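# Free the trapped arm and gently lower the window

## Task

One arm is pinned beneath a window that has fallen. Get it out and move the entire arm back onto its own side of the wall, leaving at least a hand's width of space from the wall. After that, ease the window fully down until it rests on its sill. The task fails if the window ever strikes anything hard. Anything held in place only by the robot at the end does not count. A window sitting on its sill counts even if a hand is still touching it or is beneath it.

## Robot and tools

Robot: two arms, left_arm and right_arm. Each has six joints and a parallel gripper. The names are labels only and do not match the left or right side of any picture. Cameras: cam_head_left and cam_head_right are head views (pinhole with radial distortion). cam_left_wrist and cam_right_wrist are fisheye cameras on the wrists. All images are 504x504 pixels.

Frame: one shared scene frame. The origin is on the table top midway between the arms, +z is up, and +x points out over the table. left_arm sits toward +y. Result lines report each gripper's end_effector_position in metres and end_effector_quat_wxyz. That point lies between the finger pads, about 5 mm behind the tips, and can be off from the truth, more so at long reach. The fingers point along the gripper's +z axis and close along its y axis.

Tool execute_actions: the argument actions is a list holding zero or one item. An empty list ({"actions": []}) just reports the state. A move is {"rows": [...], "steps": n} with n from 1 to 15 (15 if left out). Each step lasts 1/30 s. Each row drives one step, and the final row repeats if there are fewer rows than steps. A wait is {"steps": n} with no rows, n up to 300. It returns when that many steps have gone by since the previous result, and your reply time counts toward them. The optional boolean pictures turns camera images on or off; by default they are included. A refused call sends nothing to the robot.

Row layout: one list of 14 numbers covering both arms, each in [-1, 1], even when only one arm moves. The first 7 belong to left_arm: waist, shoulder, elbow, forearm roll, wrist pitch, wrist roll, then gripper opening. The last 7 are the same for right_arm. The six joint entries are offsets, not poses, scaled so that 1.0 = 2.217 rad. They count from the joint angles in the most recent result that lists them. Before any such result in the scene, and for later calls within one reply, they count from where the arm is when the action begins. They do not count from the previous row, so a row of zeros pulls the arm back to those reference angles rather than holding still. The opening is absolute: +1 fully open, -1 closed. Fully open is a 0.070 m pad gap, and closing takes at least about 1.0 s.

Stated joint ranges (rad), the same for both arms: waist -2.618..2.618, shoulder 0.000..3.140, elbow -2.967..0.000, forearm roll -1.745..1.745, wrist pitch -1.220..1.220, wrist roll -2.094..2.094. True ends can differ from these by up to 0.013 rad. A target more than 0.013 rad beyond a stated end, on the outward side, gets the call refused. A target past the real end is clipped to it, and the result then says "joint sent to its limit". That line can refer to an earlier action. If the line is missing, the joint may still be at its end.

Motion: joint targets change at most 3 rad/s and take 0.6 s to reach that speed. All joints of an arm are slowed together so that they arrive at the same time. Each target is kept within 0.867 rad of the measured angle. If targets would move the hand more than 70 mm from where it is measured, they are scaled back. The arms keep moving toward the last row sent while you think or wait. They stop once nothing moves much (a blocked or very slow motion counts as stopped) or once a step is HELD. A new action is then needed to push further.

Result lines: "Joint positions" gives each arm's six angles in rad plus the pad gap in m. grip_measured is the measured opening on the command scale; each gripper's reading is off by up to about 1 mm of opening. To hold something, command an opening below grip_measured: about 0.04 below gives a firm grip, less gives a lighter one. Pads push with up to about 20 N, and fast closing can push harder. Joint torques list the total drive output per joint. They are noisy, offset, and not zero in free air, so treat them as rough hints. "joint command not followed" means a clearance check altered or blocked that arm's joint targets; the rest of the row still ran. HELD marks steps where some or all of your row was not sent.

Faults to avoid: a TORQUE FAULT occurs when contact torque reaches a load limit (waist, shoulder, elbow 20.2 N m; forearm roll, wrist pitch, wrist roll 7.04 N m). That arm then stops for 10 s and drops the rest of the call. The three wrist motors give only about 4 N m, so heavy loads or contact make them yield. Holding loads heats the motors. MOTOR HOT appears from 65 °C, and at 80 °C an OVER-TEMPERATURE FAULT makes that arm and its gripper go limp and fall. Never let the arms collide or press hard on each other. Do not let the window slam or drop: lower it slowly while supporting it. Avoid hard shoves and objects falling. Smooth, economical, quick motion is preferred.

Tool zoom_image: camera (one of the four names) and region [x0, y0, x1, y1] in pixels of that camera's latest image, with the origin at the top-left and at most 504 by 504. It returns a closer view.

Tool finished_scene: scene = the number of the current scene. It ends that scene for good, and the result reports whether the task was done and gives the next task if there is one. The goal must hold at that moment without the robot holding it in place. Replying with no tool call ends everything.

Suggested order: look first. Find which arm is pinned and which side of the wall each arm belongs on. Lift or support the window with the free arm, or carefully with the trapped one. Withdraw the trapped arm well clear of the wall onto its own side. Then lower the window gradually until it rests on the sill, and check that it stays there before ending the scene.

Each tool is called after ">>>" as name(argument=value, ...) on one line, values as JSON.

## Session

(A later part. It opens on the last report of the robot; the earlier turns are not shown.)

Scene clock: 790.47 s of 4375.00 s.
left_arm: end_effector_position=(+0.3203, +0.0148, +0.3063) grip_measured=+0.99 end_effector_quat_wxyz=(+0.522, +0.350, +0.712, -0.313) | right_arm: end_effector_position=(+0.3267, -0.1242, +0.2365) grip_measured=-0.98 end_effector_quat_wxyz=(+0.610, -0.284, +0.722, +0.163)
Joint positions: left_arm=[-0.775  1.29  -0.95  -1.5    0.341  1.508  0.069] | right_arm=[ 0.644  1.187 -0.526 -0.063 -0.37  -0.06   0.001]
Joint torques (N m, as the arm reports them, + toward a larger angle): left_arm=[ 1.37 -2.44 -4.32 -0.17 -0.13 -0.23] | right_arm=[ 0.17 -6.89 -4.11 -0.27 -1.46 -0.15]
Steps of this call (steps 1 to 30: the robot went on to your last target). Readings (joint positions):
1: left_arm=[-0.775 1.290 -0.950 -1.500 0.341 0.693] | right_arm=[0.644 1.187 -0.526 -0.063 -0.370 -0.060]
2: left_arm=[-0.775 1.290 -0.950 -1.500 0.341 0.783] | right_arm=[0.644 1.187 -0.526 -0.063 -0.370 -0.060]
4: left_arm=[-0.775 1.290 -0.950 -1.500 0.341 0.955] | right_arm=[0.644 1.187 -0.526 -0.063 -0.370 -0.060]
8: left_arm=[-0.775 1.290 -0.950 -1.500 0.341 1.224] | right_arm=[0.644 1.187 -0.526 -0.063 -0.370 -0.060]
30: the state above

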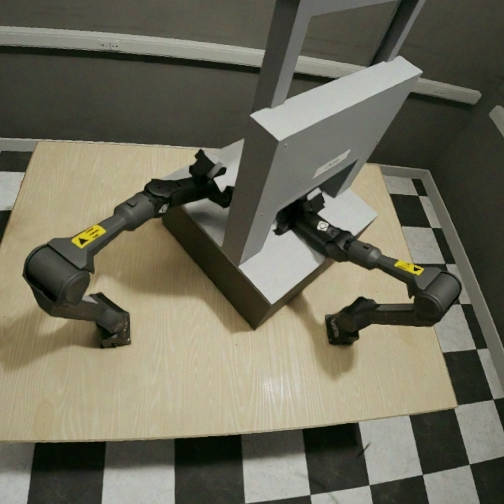

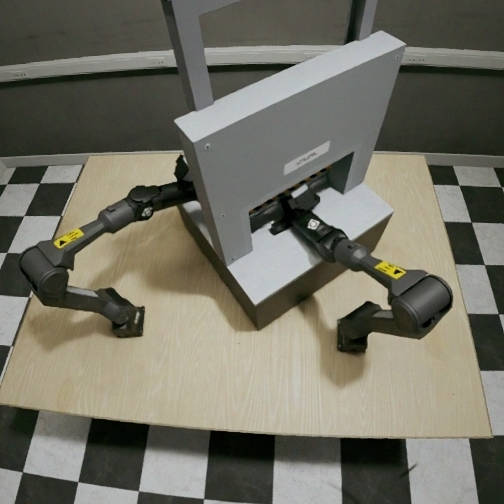

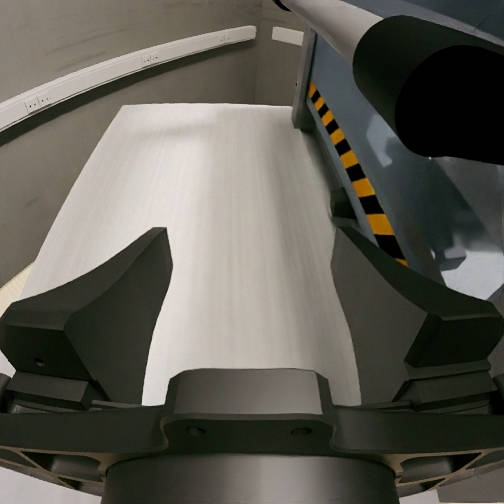

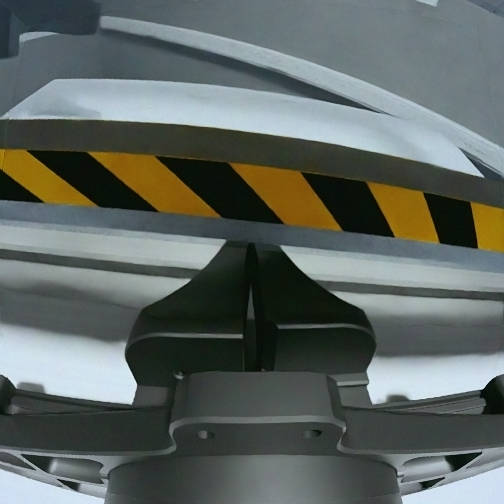

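>>> execute_actions(actions=[{"rows": [[0,0.0034,-0.0032,0,0,0,1,0,0,0,0,0,0,-1],[0,0.0068,-0.0064,0,0,0,1,0,0,0,0,0,0,-1],[0,0.0102,-0.0096,0,0,0,1,0,0,0,0,0,0,-1],[0,0.0136,-0.0128,0,0,0,1,0,0,0,0,0,0,-1],[0,0.017,-0.016,0,0,0,1,0,0,0,0,0,0,-1],[0,0.0204,-0.0192,0,0,0,1,0,0,0,0,0,0,-1],[0,0.0238,-0.0224,0,0,0,1,0,0,0,0,0,0,-1],[0,0.0272,-0.0256,0,0,0,1,0,0,0,0,0,0,-1],[0,0.0306,-0.0288,0,0,0,1,0,0,0,0,0,0,-1],[0,0.034,-0.032,0,0,0,1,0,0,0,0,0,0,-1],[0,0.0374,-0.0352,0,0,0,1,0,0,0,0,0,0,-1],[0,0.0409,-0.0383,0,0,0,1,0,0,0,0,0,0,-1]], "steps": 15}], pictures=false)

>>> execute_actions(actions=[{"rows": [[-0.002,0,0,0,0,0,1,0,0,0,0,0,0,-1],[-0.004,0,0,0,0,0,1,0,0,0,0,0,0,-1],[-0.006,0,0,0,0,0,1,0,0,0,0,0,0,-1],[-0.008,0,0,0,0,0,1,0,0,0,0,0,0,-1],[-0.010,0,0,0,0,0,1,0,0,0,0,0,0,-1],[-0.012,0,0,0,0,0,1,0,0,0,0,0,0,-1],[-0.014,0,0,0,0,0,1,0,0,0,0,0,0,-1],[-0.016,0,0,0,0,0,1,0,0,0,0,0,0,-1],[-0.018,0,0,0,0,0,1,0,0,0,0,0,0,-1],[-0.020,0,0,0,0,0,1,0,0,0,0,0,0,-1],[-0.022,0,0,0,0,0,1,0,0,0,0,0,0,-1],[-0.024,0,0,0,0,0,1,0,0,0,0,0,0,-1]], "steps": 15}])

Scene clock: 804.50 s of 4375.00 s.
left_arm: end_effector_position=(+0.3408, -0.0005, +0.3062) grip_measured=+0.99 end_effector_quat_wxyz=(+0.520, +0.350, +0.714, -0.313) | right_arm: end_effector_position=(+0.3267, -0.1242, +0.2365) grip_measured=-0.98 end_effector_quat_wxyz=(+0.610, -0.284, +0.722, +0.163)
Joint positions: left_arm=[-0.775  1.383 -1.037 -1.501  0.34   1.508  0.069] | right_arm=[ 0.644  1.187 -0.526 -0.063 -0.37  -0.06   0.001]
Joint torques (N m, as the arm reports them, + toward a larger angle): left_arm=[ 0.94 -3.7  -4.38 -0.38 -0.1  -0.14] | right_arm=[ 0.14 -6.87 -4.06 -0.27 -1.47 -0.15]
Steps of this call (steps 1 to 15: the robot went on to your last target; steps 16 to 90: nothing new was sent; then 10.53 s passed at rest; steps 91 to 105: all 15 steps of this action). Readings (joint positions):
91: left_arm=[-0.775 1.291 -0.951 -1.501 0.340 1.508] | right_arm=[0.644 1.187 -0.526 -0.063 -0.370 -0.060]
92: left_arm=[-0.775 1.297 -0.956 -1.501 0.340 1.508] | right_arm=[0.644 1.187 -0.526 -0.063 -0.370 -0.060]
94: left_arm=[-0.775 1.315 -0.973 -1.501 0.340 1.508] | right_arm=[0.644 1.187 -0.526 -0.063 -0.370 -0.060]
98: left_arm=[-0.775 1.346 -1.002 -1.501 0.340 1.508] | right_arm=[0.644 1.187 -0.526 -0.063 -0.370 -0.060]
105: the state above

Scene clock: 805.00 s of 4375.00 s.
left_arm: end_effector_position=(+0.3291, -0.0117, +0.3064) grip_measured=+0.99 end_effector_quat_wxyz=(+0.516, +0.362, +0.708, -0.319) | right_arm: end_effector_position=(+0.3267, -0.1242, +0.2365) grip_measured=-0.98 end_effector_quat_wxyz=(+0.610, -0.284, +0.722, +0.163)
Joint positions: left_arm=[-0.818  1.382 -1.037 -1.5    0.327  1.508  0.069] | right_arm=[ 0.644  1.187 -0.526 -0.063 -0.37  -0.06   0.001]
Joint torques (N m, as the arm reports them, + toward a larger angle): left_arm=[-6.59 -2.89 -4.43 -0.57  2.53 -0.17] | right_arm=[ 0.19 -6.9  -4.09 -0.27 -1.45 -0.15]
Steps of this call (steps 1 to 15: all 15 steps of this action). Readings (joint positions):
1: left_arm=[-0.775 1.383 -1.037 -1.501 0.340 1.508] | right_arm=[0.644 1.187 -0.526 -0.063 -0.370 -0.060]
2: left_arm=[-0.779 1.383 -1.037 -1.501 0.340 1.508] | right_arm=[0.644 1.187 -0.526 -0.063 -0.370 -0.060]
4: left_arm=[-0.789 1.383 -1.037 -1.501 0.340 1.508] | right_arm=[0.644 1.187 -0.526 -0.063 -0.370 -0.060]
8: left_arm=[-0.808 1.383 -1.037 -1.501 0.340 1.508] | right_arm=[0.644 1.187 -0.526 -0.063 -0.370 -0.060]
15: the state above

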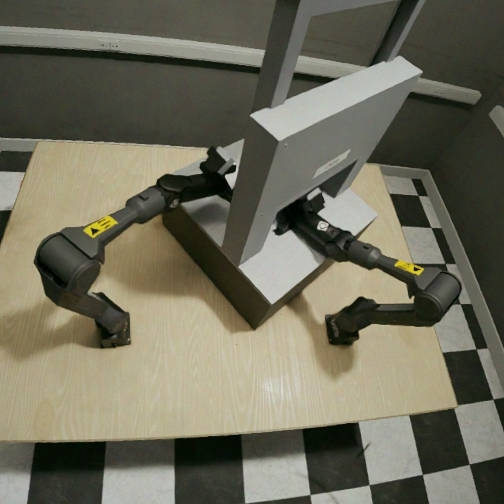

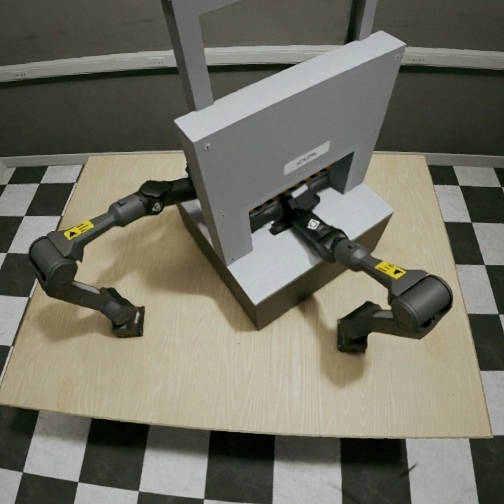

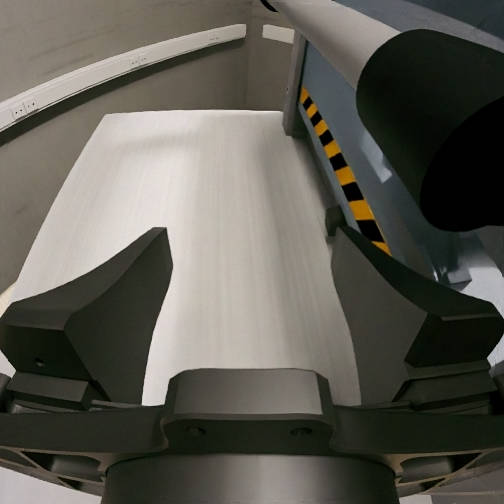

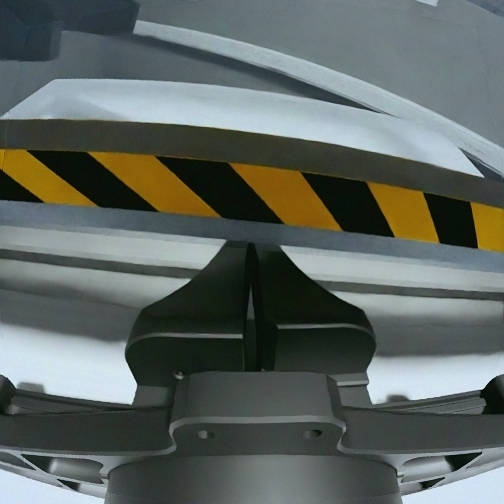

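>>> execute_actions(actions=[{"rows": [[0.005,0,0,0,0.004,0,1,0,0,0,0,0,0,-1]], "steps": 8}], pictures=false)

Scene clock: 807.37 s of 4375.00 s.
left_arm: end_effector_position=(+0.3292, -0.0119, +0.3056) grip_measured=+0.99 end_effector_quat_wxyz=(+0.513, +0.363, +0.708, -0.323) | right_arm: end_effector_position=(+0.3267, -0.1242, +0.2365) grip_measured=-0.98 end_effector_quat_wxyz=(+0.610, -0.284, +0.722, +0.163)
Joint positions: left_arm=[-0.812  1.385 -1.038 -1.501  0.341  1.506  0.069] | right_arm=[ 0.644  1.187 -0.526 -0.063 -0.37  -0.06   0.001]
Joint torques (N m, as the arm reports them, + toward a larger angle): left_arm=[-1.74 -4.54 -3.34  0.    1.55  0.02] | right_arm=[ 0.13 -6.89 -4.1  -0.27 -1.46 -0.15]
Steps of this call (steps 1 to 15: the robot went on to your last target; steps 16 to 63: nothing new was sent; steps 64 to 71: all 8 steps of this action). Readings (joint positions):
64: left_arm=[-0.820 1.383 -1.037 -1.501 0.321 1.508] | right_arm=[0.644 1.187 -0.526 -0.063 -0.370 -0.060]
65: left_arm=[-0.818 1.383 -1.037 -1.501 0.326 1.507] | right_arm=[0.644 1.187 -0.526 -0.063 -0.370 -0.060]
67: left_arm=[-0.812 1.385 -1.038 -1.501 0.341 1.506] | right_arm=[0.644 1.187 -0.526 -0.063 -0.370 -0.060]
71: the state above

>>> execute_actions(actions=[{"rows": [[0.003,0,0,0,0,0,1,0,0,0,0,0,0,-1],[0.006,0.004,-0.004,0,0,0,1,0,0,0,0,0,0,-1],[0.006,0.008,-0.008,0,0,0,1,0,0,0,0,0,0,-1],[0.006,0.012,-0.012,0,0,0,1,0,0,0,0,0,0,-1],[0.006,0.016,-0.016,0,0,0,1,0,0,0,0,0,0,-1],[0.006,0.020,-0.020,0,0,0,1,0,0,0,0,0,0,-1],[0.006,0.024,-0.024,0,0,0,1,0,0,0,0,0,0,-1],[0.006,0.028,-0.028,0,0,0,1,0,0,0,0,0,0,-1],[0.006,0.032,-0.032,0,0,0,1,0,0,0,0,0,0,-1],[0.006,0.036,-0.036,0,0,0,1,0,0,0,0,0,0,-1],[0.006,0.040,-0.040,0,0,0,1,0,0,0,0,0,0,-1],[0.006,0.044,-0.044,0,0,0,1,0,0,0,0,0,0,-1],[0.006,0.0475,-0.0476,0,0,0,1,0,0,0,0,0,0,-1]], "steps": 15}])

Scene clock: 838.13 s of 4375.00 s.
left_arm: end_effector_position=(+0.3579, -0.0267, +0.3054) grip_measured=+0.99 end_effector_quat_wxyz=(+0.515, +0.358, +0.710, -0.319) | right_arm: end_effector_position=(+0.3267, -0.1242, +0.2365) grip_measured=-0.98 end_effector_quat_wxyz=(+0.610, -0.284, +0.722, +0.163)
Joint positions: left_arm=[-0.798  1.493 -1.145 -1.501  0.341  1.506  0.069] | right_arm=[ 0.644  1.187 -0.526 -0.063 -0.37  -0.06   0.001]
Joint torques (N m, as the arm reports them, + toward a larger angle): left_arm=[ 0.76 -4.39 -4.4  -0.39 -0.04 -0.23] | right_arm=[ 0.16 -6.87 -4.07 -0.27 -1.46 -0.15]
Steps of this call (steps 1 to 15: the robot went on to your last target; steps 16 to 90: nothing new was sent; then 27.27 s passed at rest; steps 91 to 105: all 15 steps of this action). Readings (joint positions):
91: left_arm=[-0.806 1.383 -1.037 -1.500 0.337 1.508] | right_arm=[0.644 1.187 -0.526 -0.063 -0.370 -0.060]
92: left_arm=[-0.804 1.387 -1.039 -1.501 0.340 1.508] | right_arm=[0.644 1.187 -0.526 -0.063 -0.370 -0.060]
94: left_arm=[-0.798 1.404 -1.056 -1.501 0.341 1.508] | right_arm=[0.644 1.187 -0.526 -0.063 -0.370 -0.060]
98: left_arm=[-0.798 1.441 -1.093 -1.501 0.341 1.507] | right_arm=[0.644 1.187 -0.526 -0.063 -0.370 -0.060]
105: the state above

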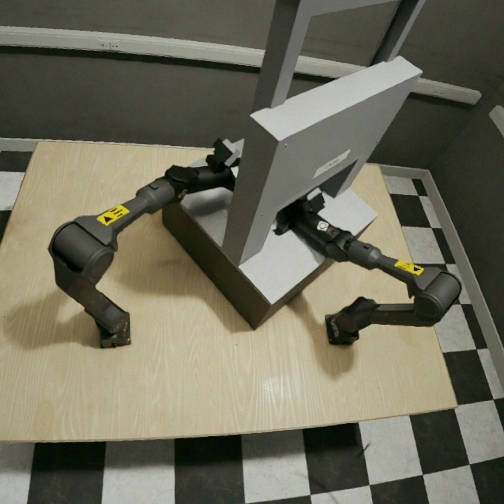

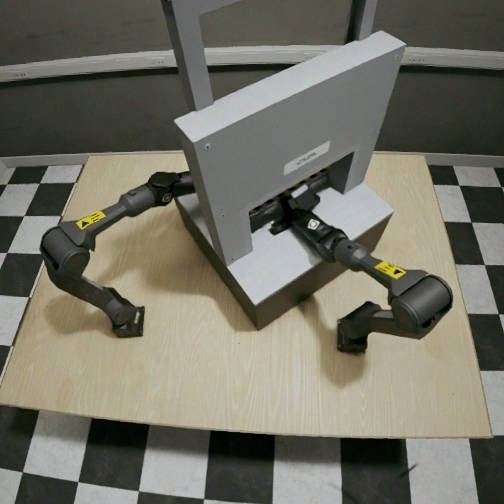

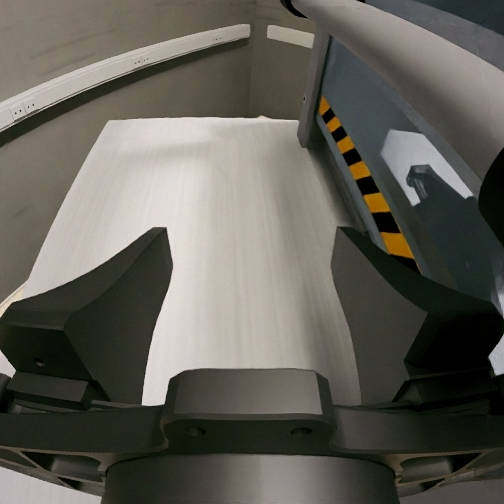

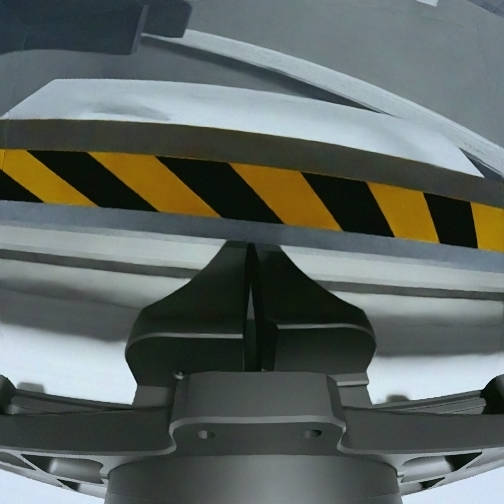

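>>> execute_actions(actions=[{"rows": [[-0.0017,0,0,0,0,0,1,0,0,0,0,0,0,-1],[-0.0034,0,0,0,0,0,1,0,0,0,0,0,0,-1],[-0.0051,0,0,0,0,0,1,0,0,0,0,0,0,-1],[-0.0068,0,0,0,0,0,1,0,0,0,0,0,0,-1],[-0.0085,0,0,0,0,0,1,0,0,0,0,0,0,-1],[-0.0102,0,0,0,0,0,1,0,0,0,0,0,0,-1],[-0.0119,0,0,0,0,0,1,0,0,0,0,0,0,-1],[-0.0136,0,0,0,0,0,1,0,0,0,0,0,0,-1],[-0.0153,0,0,0,0,0,1,0,0,0,0,0,0,-1],[-0.017,0,0,0,0,0,1,0,0,0,0,0,0,-1],[-0.0187,0,0,0,0,0,1,0,0,0,0,0,0,-1],[-0.0204,0,0,0,0,0,1,0,0,0,0,0,0,-1]], "steps": 15}])

Scene clock: 844.27 s of 4375.00 s.
left_arm: end_effector_position=(+0.3414, -0.0411, +0.3054) grip_measured=+0.99 end_effector_quat_wxyz=(+0.508, +0.374, +0.702, -0.331) | right_arm: end_effector_position=(+0.3267, -0.1242, +0.2365) grip_measured=-0.98 end_effector_quat_wxyz=(+0.610, -0.284, +0.722, +0.163)
Joint positions: left_arm=[-0.844  1.492 -1.145 -1.501  0.341  1.506  0.069] | right_arm=[ 0.644  1.187 -0.526 -0.063 -0.37  -0.06   0.001]
Joint torques (N m, as the arm reports them, + toward a larger angle): left_arm=[ 1.1  -3.37 -4.98 -0.09 -0.09 -0.14] | right_arm=[ 0.16 -6.86 -4.09 -0.27 -1.46 -0.15]
Steps of this call (steps 1 to 15: the robot went on to your last target; steps 16 to 90: nothing new was sent; then 2.63 s passed at rest; steps 91 to 105: all 15 steps of this action). Readings (joint positions):
91: left_arm=[-0.799 1.491 -1.143 -1.501 0.341 1.506] | right_arm=[0.644 1.187 -0.526 -0.063 -0.370 -0.060]
92: left_arm=[-0.803 1.491 -1.144 -1.501 0.341 1.506] | right_arm=[0.644 1.187 -0.526 -0.063 -0.370 -0.060]
94: left_arm=[-0.811 1.492 -1.144 -1.501 0.341 1.506] | right_arm=[0.644 1.187 -0.526 -0.063 -0.370 -0.060]
98: left_arm=[-0.827 1.492 -1.144 -1.501 0.341 1.506] | right_arm=[0.644 1.187 -0.526 -0.063 -0.370 -0.060]
105: the state above

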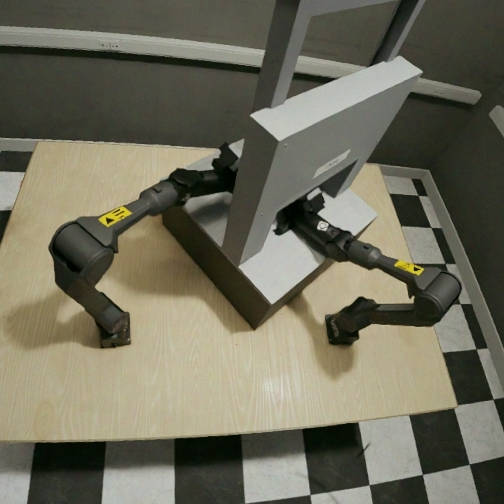

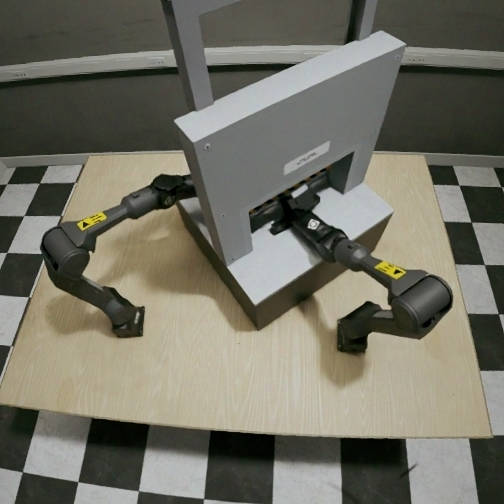

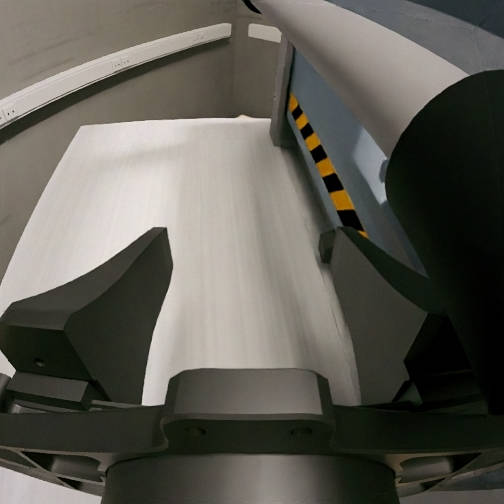

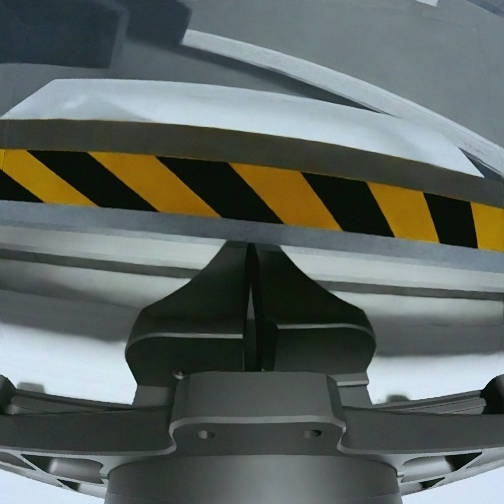

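>>> execute_actions(actions=[{"rows": [[-0.001,0,0,0,0,0,1,0,0,0,0,0,0,-1],[-0.002,0,0,0,0,0,1,0,0,0,0,0,0,-1],[-0.003,0,0,0,0,0,1,0,0,0,0,0,0,-1],[-0.004,0,0,0,0,0,1,0,0,0,0,0,0,-1],[-0.005,0,0,0,0,0,1,0,0,0,0,0,0,-1],[-0.006,0,0,0,0,0,1,0,0,0,0,0,0,-1],[-0.007,0,0,0,0,0,1,0,0,0,0,0,0,-1],[-0.008,0,0,0,0,0,1,0,0,0,0,0,0,-1],[-0.009,0,0,0,0,0,1,0,0,0,0,0,0,-1],[-0.010,0,0,0,0,0,1,0,0,0,0,0,0,-1],[-0.011,0,0,0,0,0,1,0,0,0,0,0,0,-1],[-0.012,0,0,0,0,0,1,0,0,0,0,0,0,-1]], "steps": 15}])

Scene clock: 850.07 s of 4375.00 s.
left_arm: end_effector_position=(+0.3374, -0.0450, +0.3055) grip_measured=+0.99 end_effector_quat_wxyz=(+0.508, +0.378, +0.700, -0.331) | right_arm: end_effector_position=(+0.3267, -0.1242, +0.2365) grip_measured=-0.98 end_effector_quat_wxyz=(+0.610, -0.284, +0.722, +0.163)
Joint positions: left_arm=[-0.861  1.492 -1.145 -1.501  0.33   1.507  0.069] | right_arm=[ 0.644  1.187 -0.526 -0.063 -0.37  -0.06   0.001]
Joint torques (N m, as the arm reports them, + toward a larger angle): left_arm=[-7.45 -3.48 -4.62 -0.46  2.48 -0.16] | right_arm=[ 0.17 -6.91 -4.07 -0.27 -1.48 -0.15]
Steps of this call (steps 1 to 15: the robot went on to your last target; steps 16 to 90: nothing new was sent; then 2.30 s passed at rest; steps 91 to 105: all 15 steps of this action). Readings (joint positions):
91: left_arm=[-0.843 1.493 -1.145 -1.501 0.340 1.506] | right_arm=[0.644 1.187 -0.526 -0.063 -0.370 -0.060]
92: left_arm=[-0.846 1.493 -1.145 -1.501 0.340 1.506] | right_arm=[0.644 1.187 -0.526 -0.063 -0.370 -0.060]
94: left_arm=[-0.851 1.493 -1.145 -1.501 0.340 1.506] | right_arm=[0.644 1.187 -0.526 -0.063 -0.370 -0.060]
98: left_arm=[-0.857 1.493 -1.145 -1.501 0.336 1.507] | right_arm=[0.644 1.187 -0.526 -0.063 -0.370 -0.060]
105: the state above

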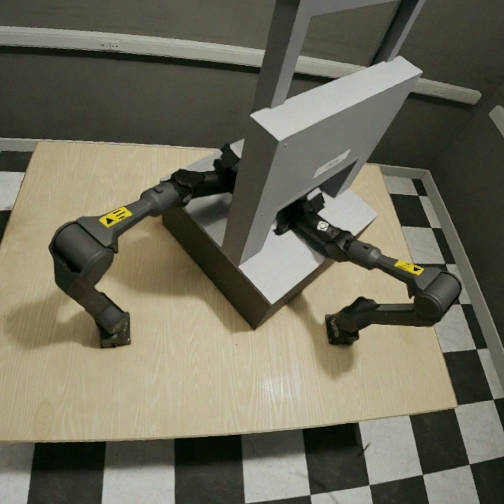

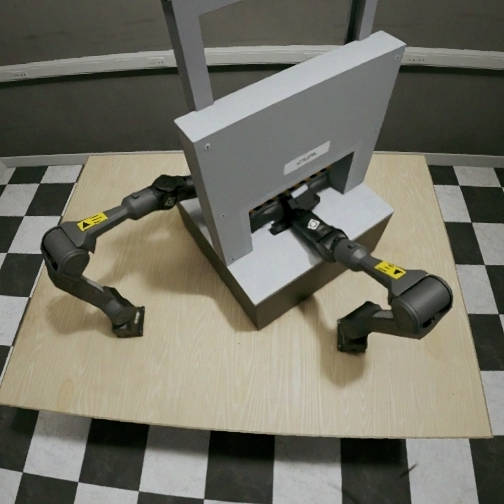

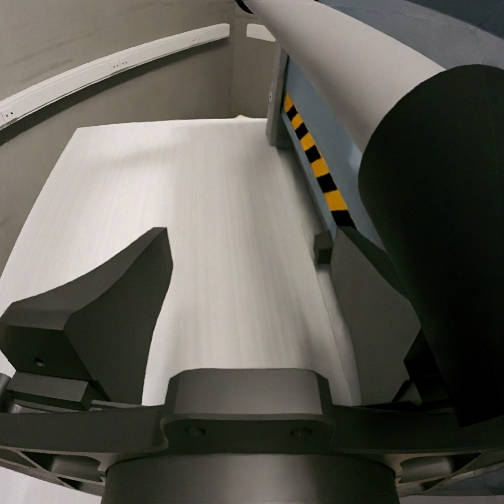

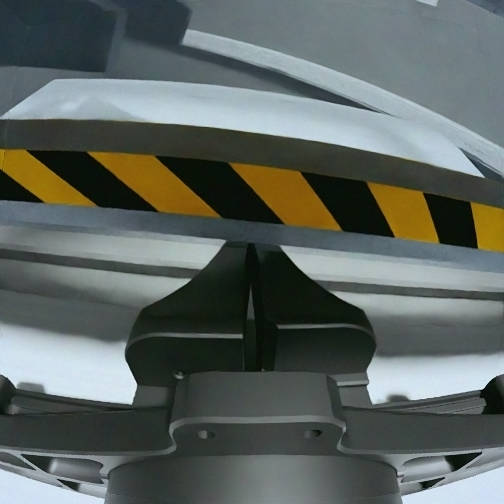

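>>> execute_actions(actions=[{"rows": [[0.006,0,0,0,0.004,0,1,0,0,0,0,0,0,-1]], "steps": 8}], pictures=false)

Scene clock: 852.90 s of 4375.00 s.
left_arm: end_effector_position=(+0.3374, -0.0449, +0.3046) grip_measured=+0.99 end_effector_quat_wxyz=(+0.504, +0.377, +0.701, -0.337) | right_arm: end_effector_position=(+0.3267, -0.1242, +0.2365) grip_measured=-0.98 end_effector_quat_wxyz=(+0.610, -0.284, +0.722, +0.163)
Joint positions: left_arm=[-0.853  1.495 -1.145 -1.505  0.347  1.505  0.069] | right_arm=[ 0.644  1.187 -0.526 -0.063 -0.37  -0.06   0.001]
Joint torques (N m, as the arm reports them, + toward a larger angle): left_arm=[-1.9  -4.98 -4.17  0.14  0.87  0.04] | right_arm=[ 0.19 -6.89 -4.17 -0.27 -1.57 -0.15]
Steps of this call (steps 1 to 15: the robot went on to your last target; steps 16 to 77: nothing new was sent; steps 78 to 85: all 8 steps of this action). Readings (joint positions):
78: left_arm=[-0.861 1.492 -1.145 -1.501 0.329 1.506] | right_arm=[0.644 1.187 -0.526 -0.063 -0.370 -0.060]
79: left_arm=[-0.858 1.493 -1.145 -1.502 0.334 1.506] | right_arm=[0.644 1.187 -0.526 -0.063 -0.370 -0.060]
81: left_arm=[-0.853 1.495 -1.145 -1.505 0.348 1.505] | right_arm=[0.644 1.187 -0.526 -0.063 -0.370 -0.060]
85: the state above

>>> execute_actions(actions=[{"rows": [[0.002,0,0,0,0,-0.02,1,0,0,0,0,0,0,-1],[0.002,0,0,0,0,-0.04,1,0,0,0,0,0,0,-1],[0.002,0,0,0,0,-0.06,1,0,0,0,0,0,0,-1],[0.002,0,0,0,0,-0.08,1,0,0,0,0,0,0,-1],[0.002,0,0,0,0,-0.10,1,0,0,0,0,0,0,-1],[0.002,0,0,0,0,-0.12,1,0,0,0,0,0,0,-1],[0.002,0,0,0,0,-0.135,1,0,0,0,0,0,0,-1]], "steps": 15}])

Scene clock: 862.33 s of 4375.00 s.
left_arm: end_effector_position=(+0.3393, -0.0433, +0.3045) grip_measured=+0.99 end_effector_quat_wxyz=(+0.449, +0.266, +0.750, -0.407) | right_arm: end_effector_position=(+0.3267, -0.1242, +0.2365) grip_measured=-0.98 end_effector_quat_wxyz=(+0.610, -0.284, +0.722, +0.163)
Joint positions: left_arm=[-0.848  1.495 -1.145 -1.504  0.347  1.204  0.069] | right_arm=[ 0.644  1.187 -0.526 -0.063 -0.37  -0.06   0.001]
Joint torques (N m, as the arm reports them, + toward a larger angle): left_arm=[ 0.49 -3.45 -4.26 -0.47  0.03  0.06] | right_arm=[ 0.16 -6.87 -4.16 -0.27 -1.58 -0.15]
Steps of this call (steps 1 to 15: the robot went on to your last target; steps 16 to 90: nothing new was sent; then 5.93 s passed at rest; steps 91 to 105: all 15 steps of this action). Readings (joint positions):
91: left_arm=[-0.848 1.492 -1.145 -1.501 0.339 1.507] | right_arm=[0.644 1.187 -0.526 -0.063 -0.370 -0.060]
92: left_arm=[-0.848 1.493 -1.145 -1.501 0.339 1.502] | right_arm=[0.644 1.187 -0.526 -0.063 -0.370 -0.060]
94: left_arm=[-0.848 1.494 -1.145 -1.501 0.342 1.472] | right_arm=[0.644 1.187 -0.526 -0.063 -0.370 -0.060]
98: left_arm=[-0.848 1.495 -1.145 -1.503 0.346 1.341] | right_arm=[0.644 1.187 -0.526 -0.063 -0.370 -0.060]
105: the state above

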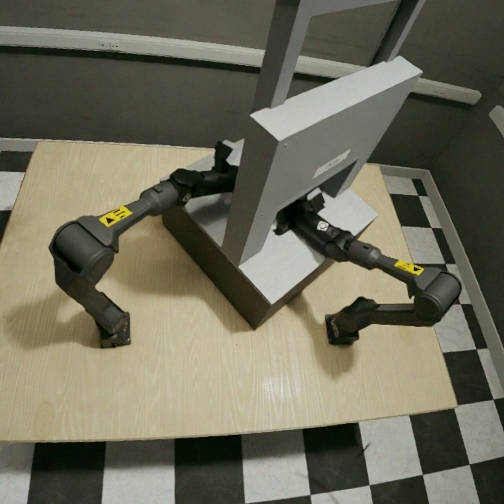

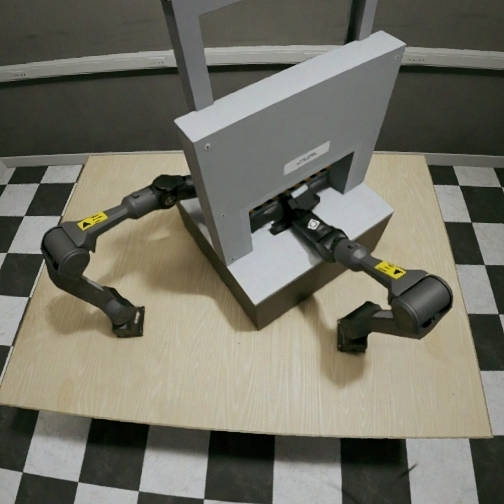

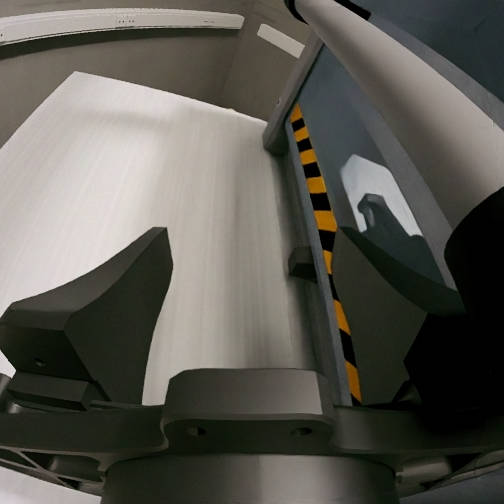

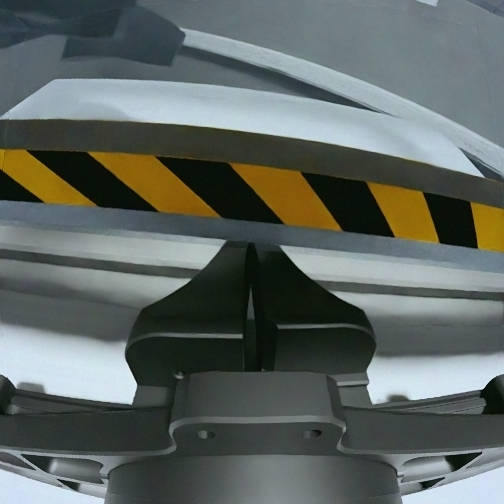

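>>> execute_actions(actions=[{"rows": [[-0.001,0,0,0,0,0,1,0,0,0,0,0,0,-1],[-0.002,0,0,0,0,0,1,0,0,0,0,0,0,-1],[-0.003,0,0,0,0,0,1,0,0,0,0,0,0,-1],[-0.004,0,0,0,0,0,1,0,0,0,0,0,0,-1],[-0.005,0,0,0,0,0,1,0,0,0,0,0,0,-1],[-0.006,0,0,0,0,0,1,0,0,0,0,0,0,-1],[-0.007,0,0,0,0,0,1,0,0,0,0,0,0,-1],[-0.008,0,0,0,0,0,1,0,0,0,0,0,0,-1],[-0.009,0,0,0,0,0,1,0,0,0,0,0,0,-1],[-0.010,0,0,0,0,0,1,0,0,0,0,0,0,-1],[-0.011,0,0,0,0,0,1,0,0,0,0,0,0,-1],[-0.012,0,0,0,0,0,1,0,0,0,0,0,0,-1]], "steps": 15}])

Scene clock: 869.87 s of 4375.00 s.
left_arm: end_effector_position=(+0.3358, -0.0468, +0.3047) grip_measured=+0.99 end_effector_quat_wxyz=(+0.449, +0.268, +0.749, -0.407) | right_arm: end_effector_position=(+0.3267, -0.1242, +0.2365) grip_measured=-0.98 end_effector_quat_wxyz=(+0.610, -0.284, +0.722, +0.163)
Joint positions: left_arm=[-0.864  1.495 -1.145 -1.505  0.335  1.204  0.069] | right_arm=[ 0.644  1.187 -0.526 -0.063 -0.37  -0.06   0.001]
Joint torques (N m, as the arm reports them, + toward a larger angle): left_arm=[-9.21 -3.46 -4.47 -0.23  2.75 -0.04] | right_arm=[ 0.15 -6.87 -4.14 -0.27 -1.58 -0.16]
Steps of this call (steps 1 to 15: the robot went on to your last target; steps 16 to 90: nothing new was sent; then 4.03 s passed at rest; steps 91 to 105: all 15 steps of this action). Readings (joint positions):
91: left_arm=[-0.849 1.495 -1.145 -1.505 0.347 1.205] | right_arm=[0.644 1.187 -0.526 -0.063 -0.370 -0.060]
92: left_arm=[-0.851 1.495 -1.145 -1.505 0.347 1.205] | right_arm=[0.644 1.187 -0.526 -0.063 -0.370 -0.060]
94: left_arm=[-0.856 1.495 -1.145 -1.505 0.347 1.205] | right_arm=[0.644 1.187 -0.526 -0.063 -0.370 -0.060]
98: left_arm=[-0.860 1.495 -1.145 -1.505 0.341 1.205] | right_arm=[0.644 1.187 -0.526 -0.063 -0.370 -0.060]
105: the state above

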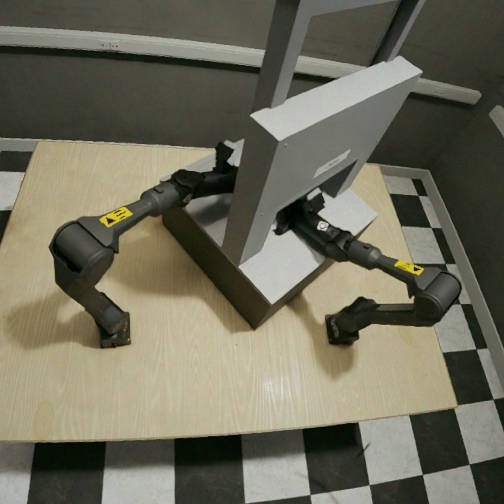

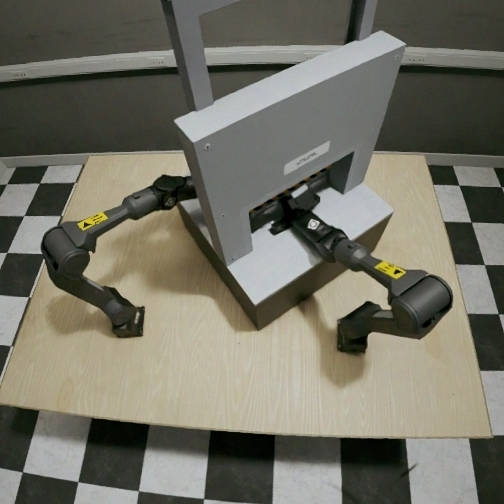

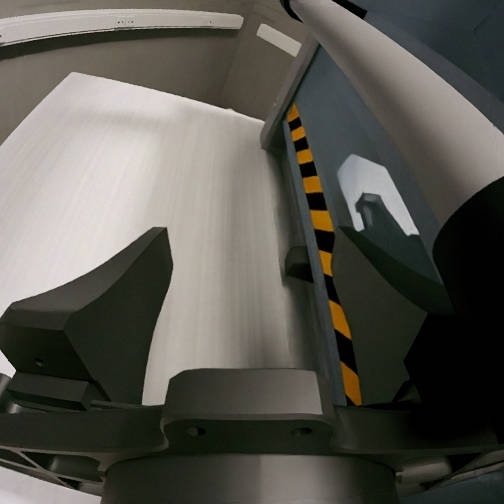

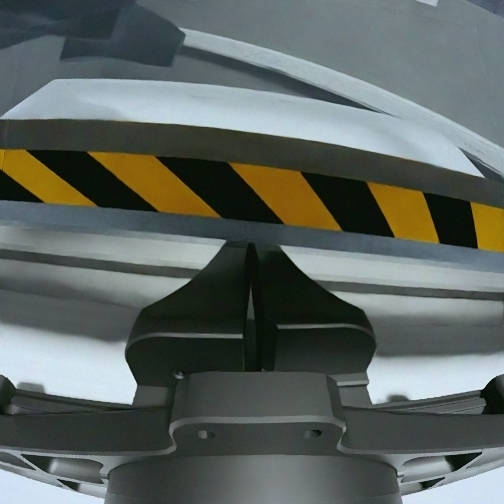

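>>> execute_actions(actions=[{"rows": [[0.006,0,0,0,0.005,0,1,0,0,0,0,0,0,-1]], "steps": 8}], pictures=false)

Scene clock: 872.17 s of 4375.00 s.
left_arm: end_effector_position=(+0.3358, -0.0465, +0.3037) grip_measured=+0.99 end_effector_quat_wxyz=(+0.445, +0.270, +0.749, -0.410) | right_arm: end_effector_position=(+0.3267, -0.1242, +0.2365) grip_measured=-0.98 end_effector_quat_wxyz=(+0.610, -0.284, +0.722, +0.163)
Joint positions: left_arm=[-0.855  1.498 -1.146 -1.505  0.353  1.204  0.069] | right_arm=[ 0.644  1.187 -0.526 -0.063 -0.37  -0.06   0.001]
Joint torques (N m, as the arm reports them, + toward a larger angle): left_arm=[-2.19 -4.38 -3.66  0.17  0.98  0.17] | right_arm=[ 0.16 -6.96 -4.19 -0.27 -1.58 -0.15]
Steps of this call (steps 1 to 15: the robot went on to your last target; steps 16 to 61: nothing new was sent; steps 62 to 69: all 8 steps of this action). Readings (joint positions):
62: left_arm=[-0.863 1.495 -1.145 -1.504 0.334 1.204] | right_arm=[0.644 1.187 -0.526 -0.063 -0.370 -0.060]
63: left_arm=[-0.861 1.495 -1.145 -1.504 0.338 1.204] | right_arm=[0.644 1.187 -0.526 -0.063 -0.370 -0.060]
65: left_arm=[-0.855 1.498 -1.146 -1.505 0.354 1.204] | right_arm=[0.644 1.187 -0.526 -0.063 -0.370 -0.060]
69: the state above

>>> execute_actions(actions=[{"rows": [[0.002,0,-0.001,0,0,0,1,0,0,0,0,0,0,-1],[0.003,0,-0.002,0,0,0,1,0,0,0,0,0,0,-1],[0.003,0,-0.003,0,0,0,1,0,0,0,0,0,0,-1],[0.003,0,-0.004,0,0,0,1,0,0,0,0,0,0,-1],[0.003,0,-0.005,0,0,0,1,0,0,0,0,0,0,-1],[0.003,0,-0.006,0,0,0,1,0,0,0,0,0,0,-1],[0.003,0,-0.007,0,0,0,1,0,0,0,0,0,0,-1],[0.003,0,-0.008,0,0,0,1,0,0,0,0,0,0,-1],[0.003,0,-0.009,0,0,0,1,0,0,0,0,0,0,-1],[0.003,0,-0.010,0,0,0,1,0,0,0,0,0,0,-1],[0.003,0,-0.011,0,0,0,1,0,0,0,0,0,0,-1],[0.003,0,-0.012,0,0,0,1,0,0,0,0,0,0,-1]], "steps": 15}])

Scene clock: 888.33 s of 4375.00 s.
left_arm: end_effector_position=(+0.3404, -0.0463, +0.3121) grip_measured=+0.98 end_effector_quat_wxyz=(+0.454, +0.270, +0.743, -0.410) | right_arm: end_effector_position=(+0.3265, -0.1242, +0.2382) grip_measured=-0.98 end_effector_quat_wxyz=(+0.612, -0.284, +0.720, +0.164)
Joint positions: left_arm=[-0.848  1.501 -1.169 -1.5    0.354  1.205  0.069] | right_arm=[ 0.644  1.185 -0.526 -0.063 -0.374 -0.06   0.001]
Joint torques (N m, as the arm reports them, + toward a larger angle): left_arm=[  1.12  -7.07 -10.08  -1.97  -0.19  -0.46] | right_arm=[ 0.15 -4.56 -4.21 -0.02 -0.64  0.12]
Steps of this call (steps 1 to 15: the robot went on to your last target; steps 16 to 90: nothing new was sent; then 12.67 s passed at rest; steps 91 to 105: all 15 steps of this action). Readings (joint positions):
91: left_arm=[-0.850 1.495 -1.146 -1.505 0.346 1.204] | right_arm=[0.644 1.187 -0.526 -0.063 -0.370 -0.060]
92: left_arm=[-0.850 1.497 -1.148 -1.505 0.351 1.204] | right_arm=[0.644 1.187 -0.526 -0.063 -0.370 -0.060]
94: left_arm=[-0.848 1.498 -1.154 -1.505 0.353 1.204] | right_arm=[0.644 1.187 -0.526 -0.063 -0.370 -0.060]
98: left_arm=[-0.848 1.500 -1.158 -1.502 0.353 1.204] | right_arm=[0.644 1.187 -0.526 -0.063 -0.370 -0.060]
105: the state above

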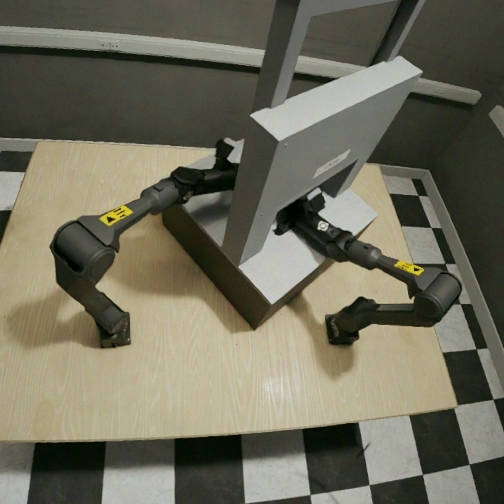

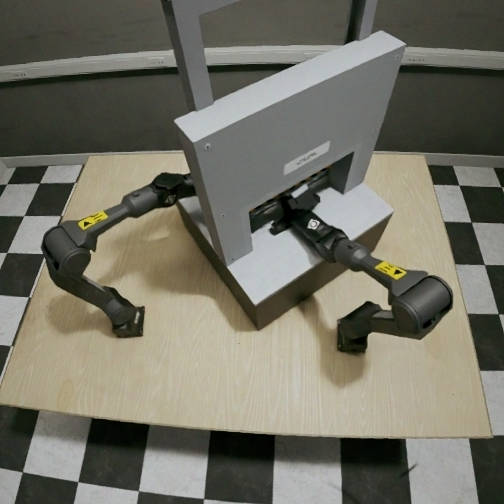

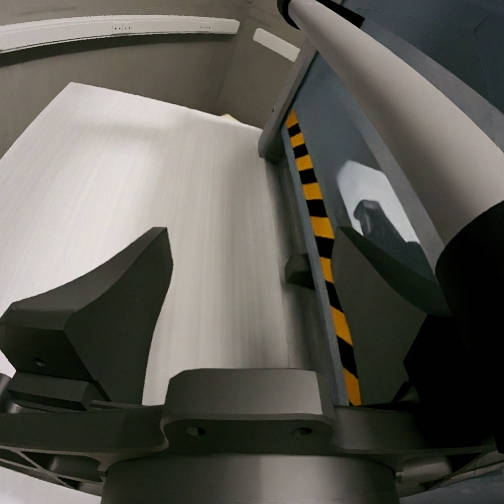

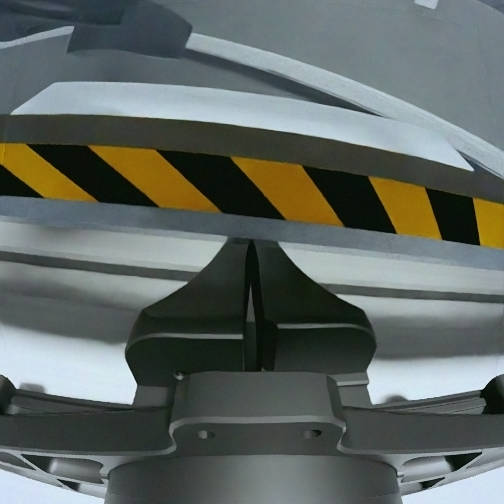

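>>> execute_actions(actions=[{"rows": [[0,0,-0.001,0,0,0,1,0,0,0,0,0,0,-1],[0,0,-0.002,0,0,0,1,0,0,0,0,0,0,-1],[0,0,-0.003,0,0,0,1,0,0,0,0,0,0,-1],[0,0,-0.004,0,0,0,1,0,0,0,0,0,0,-1],[0,0,-0.005,0,0,0,1,0,0,0,0,0,0,-1],[0,0,-0.006,0,0,0,1,0,0,0,0,0,0,-1],[0,0,-0.007,0,0,0,1,0,0,0,0,0,0,-1],[0,0,-0.008,0,0,0,1,0,0,0,0,0,0,-1],[0,0,-0.009,0,0,0,1,0,0,0,0,0,0,-1],[0,0,-0.010,0,0,0,1,0,0,0,0,0,0,-1],[0,0,-0.011,0,0,0,1,0,0,0,0,0,0,-1],[0,0,-0.012,0,0,0,1,0,0,0,0,0,0,-1]], "steps": 15}])

Scene clock: 895.87 s of 4375.00 s.
left_arm: end_effector_position=(+0.3418, -0.0477, +0.3253) grip_measured=+0.98 end_effector_quat_wxyz=(+0.464, +0.271, +0.734, -0.415) | right_arm: end_effector_position=(+0.3266, -0.1242, +0.2380) grip_measured=-0.98 end_effector_quat_wxyz=(+0.612, -0.284, +0.720, +0.164)
Joint positions: left_arm=[-0.847  1.499 -1.196 -1.5    0.356  1.205  0.069] | right_arm=[ 0.644  1.185 -0.526 -0.063 -0.374 -0.06   0.001]
Joint torques (N m, as the arm reports them, + toward a larger angle): left_arm=[ 0.6  -5.74 -9.67 -1.63 -0.41 -0.41] | right_arm=[ 0.17 -5.42 -4.19 -0.08 -0.94  0.  ]
Steps of this call (steps 1 to 15: the robot went on to your last target; steps 16 to 90: nothing new was sent; then 4.03 s passed at rest; steps 91 to 105: all 15 steps of this action). Readings (joint positions):
91: left_arm=[-0.848 1.498 -1.172 -1.505 0.353 1.204] | right_arm=[0.644 1.187 -0.526 -0.063 -0.370 -0.060]
92: left_arm=[-0.848 1.499 -1.173 -1.503 0.355 1.204] | right_arm=[0.644 1.186 -0.526 -0.063 -0.372 -0.060]
94: left_arm=[-0.847 1.499 -1.175 -1.501 0.355 1.204] | right_arm=[0.644 1.186 -0.526 -0.063 -0.373 -0.060]
98: left_arm=[-0.847 1.499 -1.185 -1.500 0.356 1.205] | right_arm=[0.644 1.186 -0.526 -0.063 -0.373 -0.060]
105: the state above

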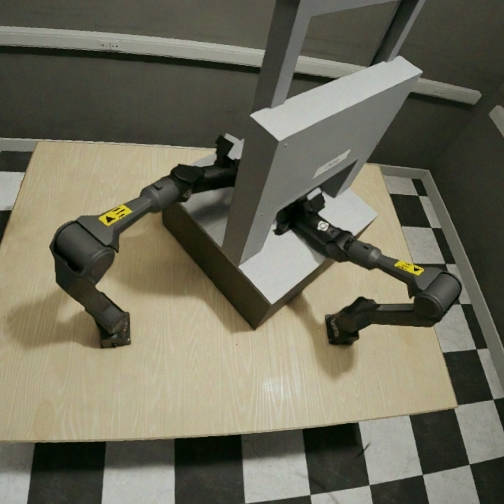

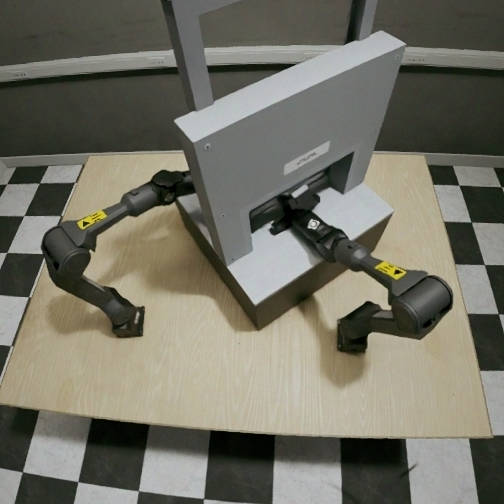

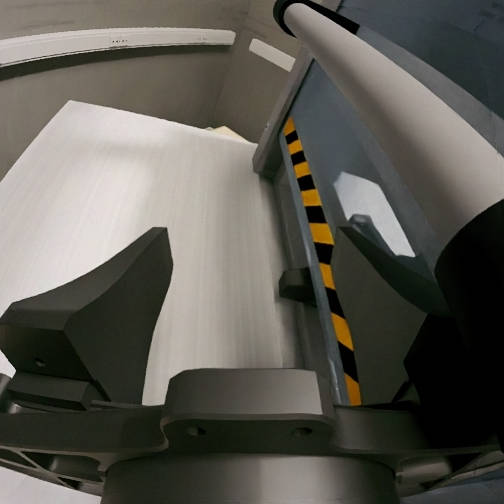

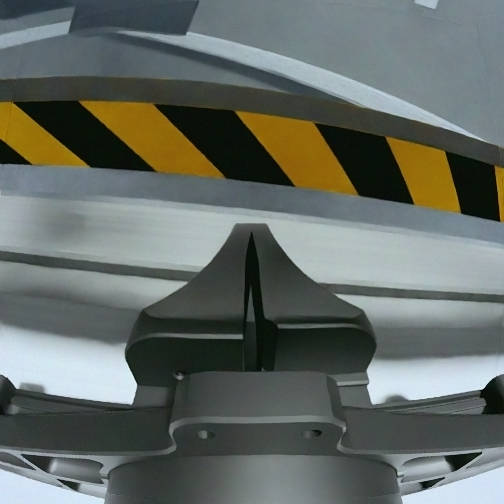

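>>> execute_actions(actions=[{"rows": [[0,0,0,0,0,0,1,0,-0.014,0.007,0,0.007,0,-1],[0,0,0,0,0,0,1,0,-0.028,0.014,0,0.0145,0,-1],[0,0,0,0,0,0,1,0,-0.042,0.0205,0,0.022,0,-1],[0,0,0,0,0,0,1,0,-0.056,0.027,0,0.029,0,-1],[0,0,0,0,0,0,1,0,-0.070,0.034,0,0.036,0,-1],[0,0,0,0,0,0,1,0,-0.0845,0.041,0,0.0435,0,-1],[0,0,0,0,0,0,1,0,-0.100,0.0465,0,0.054,0,-1],[0,0,0,0,0,0,1,0,-0.116,0.052,0,0.064,0,-1],[0,0,0,0,0,0,1,0,-0.132,0.0575,0,0.074,0,-1],[0,0,0,0,0,0,1,0,-0.147,0.063,0,0.084,0,-1],[0,0,0,0,0,0,1,0,-0.163,0.068,0,0.095,0,-1],[0,0,0,0,0,0,1,0,-0.1784,0.0735,0,0.105,0,-1]], "steps": 15}])

Scene clock: 908.17 s of 4375.00 s.
left_arm: end_effector_position=(+0.3420, -0.0479, +0.3242) grip_measured=+0.98 end_effector_quat_wxyz=(+0.464, +0.271, +0.735, -0.414) | right_arm: end_effector_position=(+0.2666, -0.1700, +0.2448) grip_measured=-0.98 end_effector_quat_wxyz=(+0.614, -0.281, +0.720, +0.158)
Joint positions: left_arm=[-0.848  1.501 -1.195 -1.5    0.355  1.205  0.069] | right_arm=[ 0.644  0.813 -0.372 -0.063 -0.157 -0.06   0.001]
Joint torques (N m, as the arm reports them, + toward a larger angle): left_arm=[ 1.5  -8.07 -9.4  -1.54  0.04 -0.57] | right_arm=[ 0.14  0.72 -3.61  0.02 -0.83  0.08]
Steps of this call (steps 1 to 15: the robot went on to your last target; steps 16 to 90: nothing new was sent; then 8.80 s passed at rest; steps 91 to 105: all 15 steps of this action). Readings (joint positions):
91: left_arm=[-0.848 1.501 -1.195 -1.500 0.354 1.205] | right_arm=[0.644 1.184 -0.526 -0.063 -0.374 -0.060]
92: left_arm=[-0.848 1.501 -1.195 -1.500 0.354 1.205] | right_arm=[0.644 1.178 -0.524 -0.063 -0.372 -0.060]
94: left_arm=[-0.848 1.501 -1.195 -1.500 0.354 1.205] | right_arm=[0.644 1.148 -0.510 -0.063 -0.356 -0.060]
98: left_arm=[-0.848 1.501 -1.195 -1.500 0.354 1.205] | right_arm=[0.644 1.027 -0.451 -0.063 -0.290 -0.060]
105: the state above

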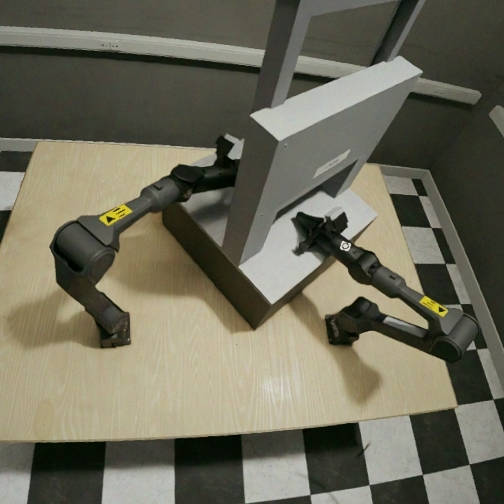

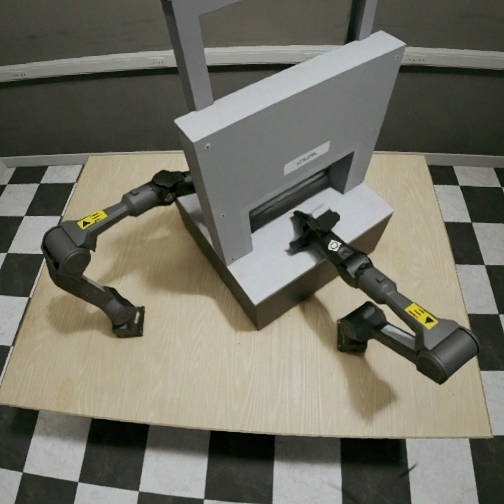

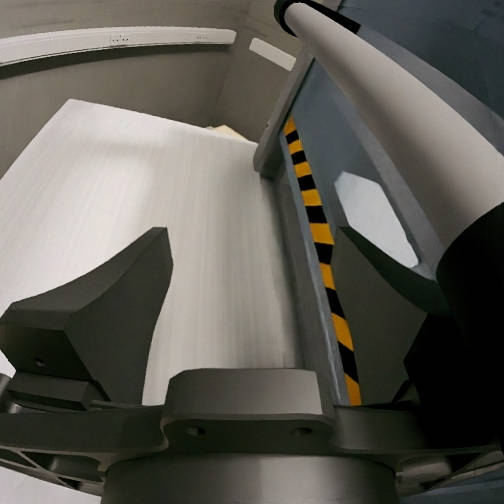

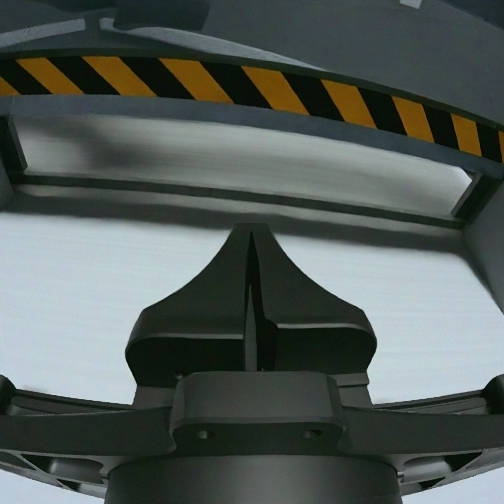

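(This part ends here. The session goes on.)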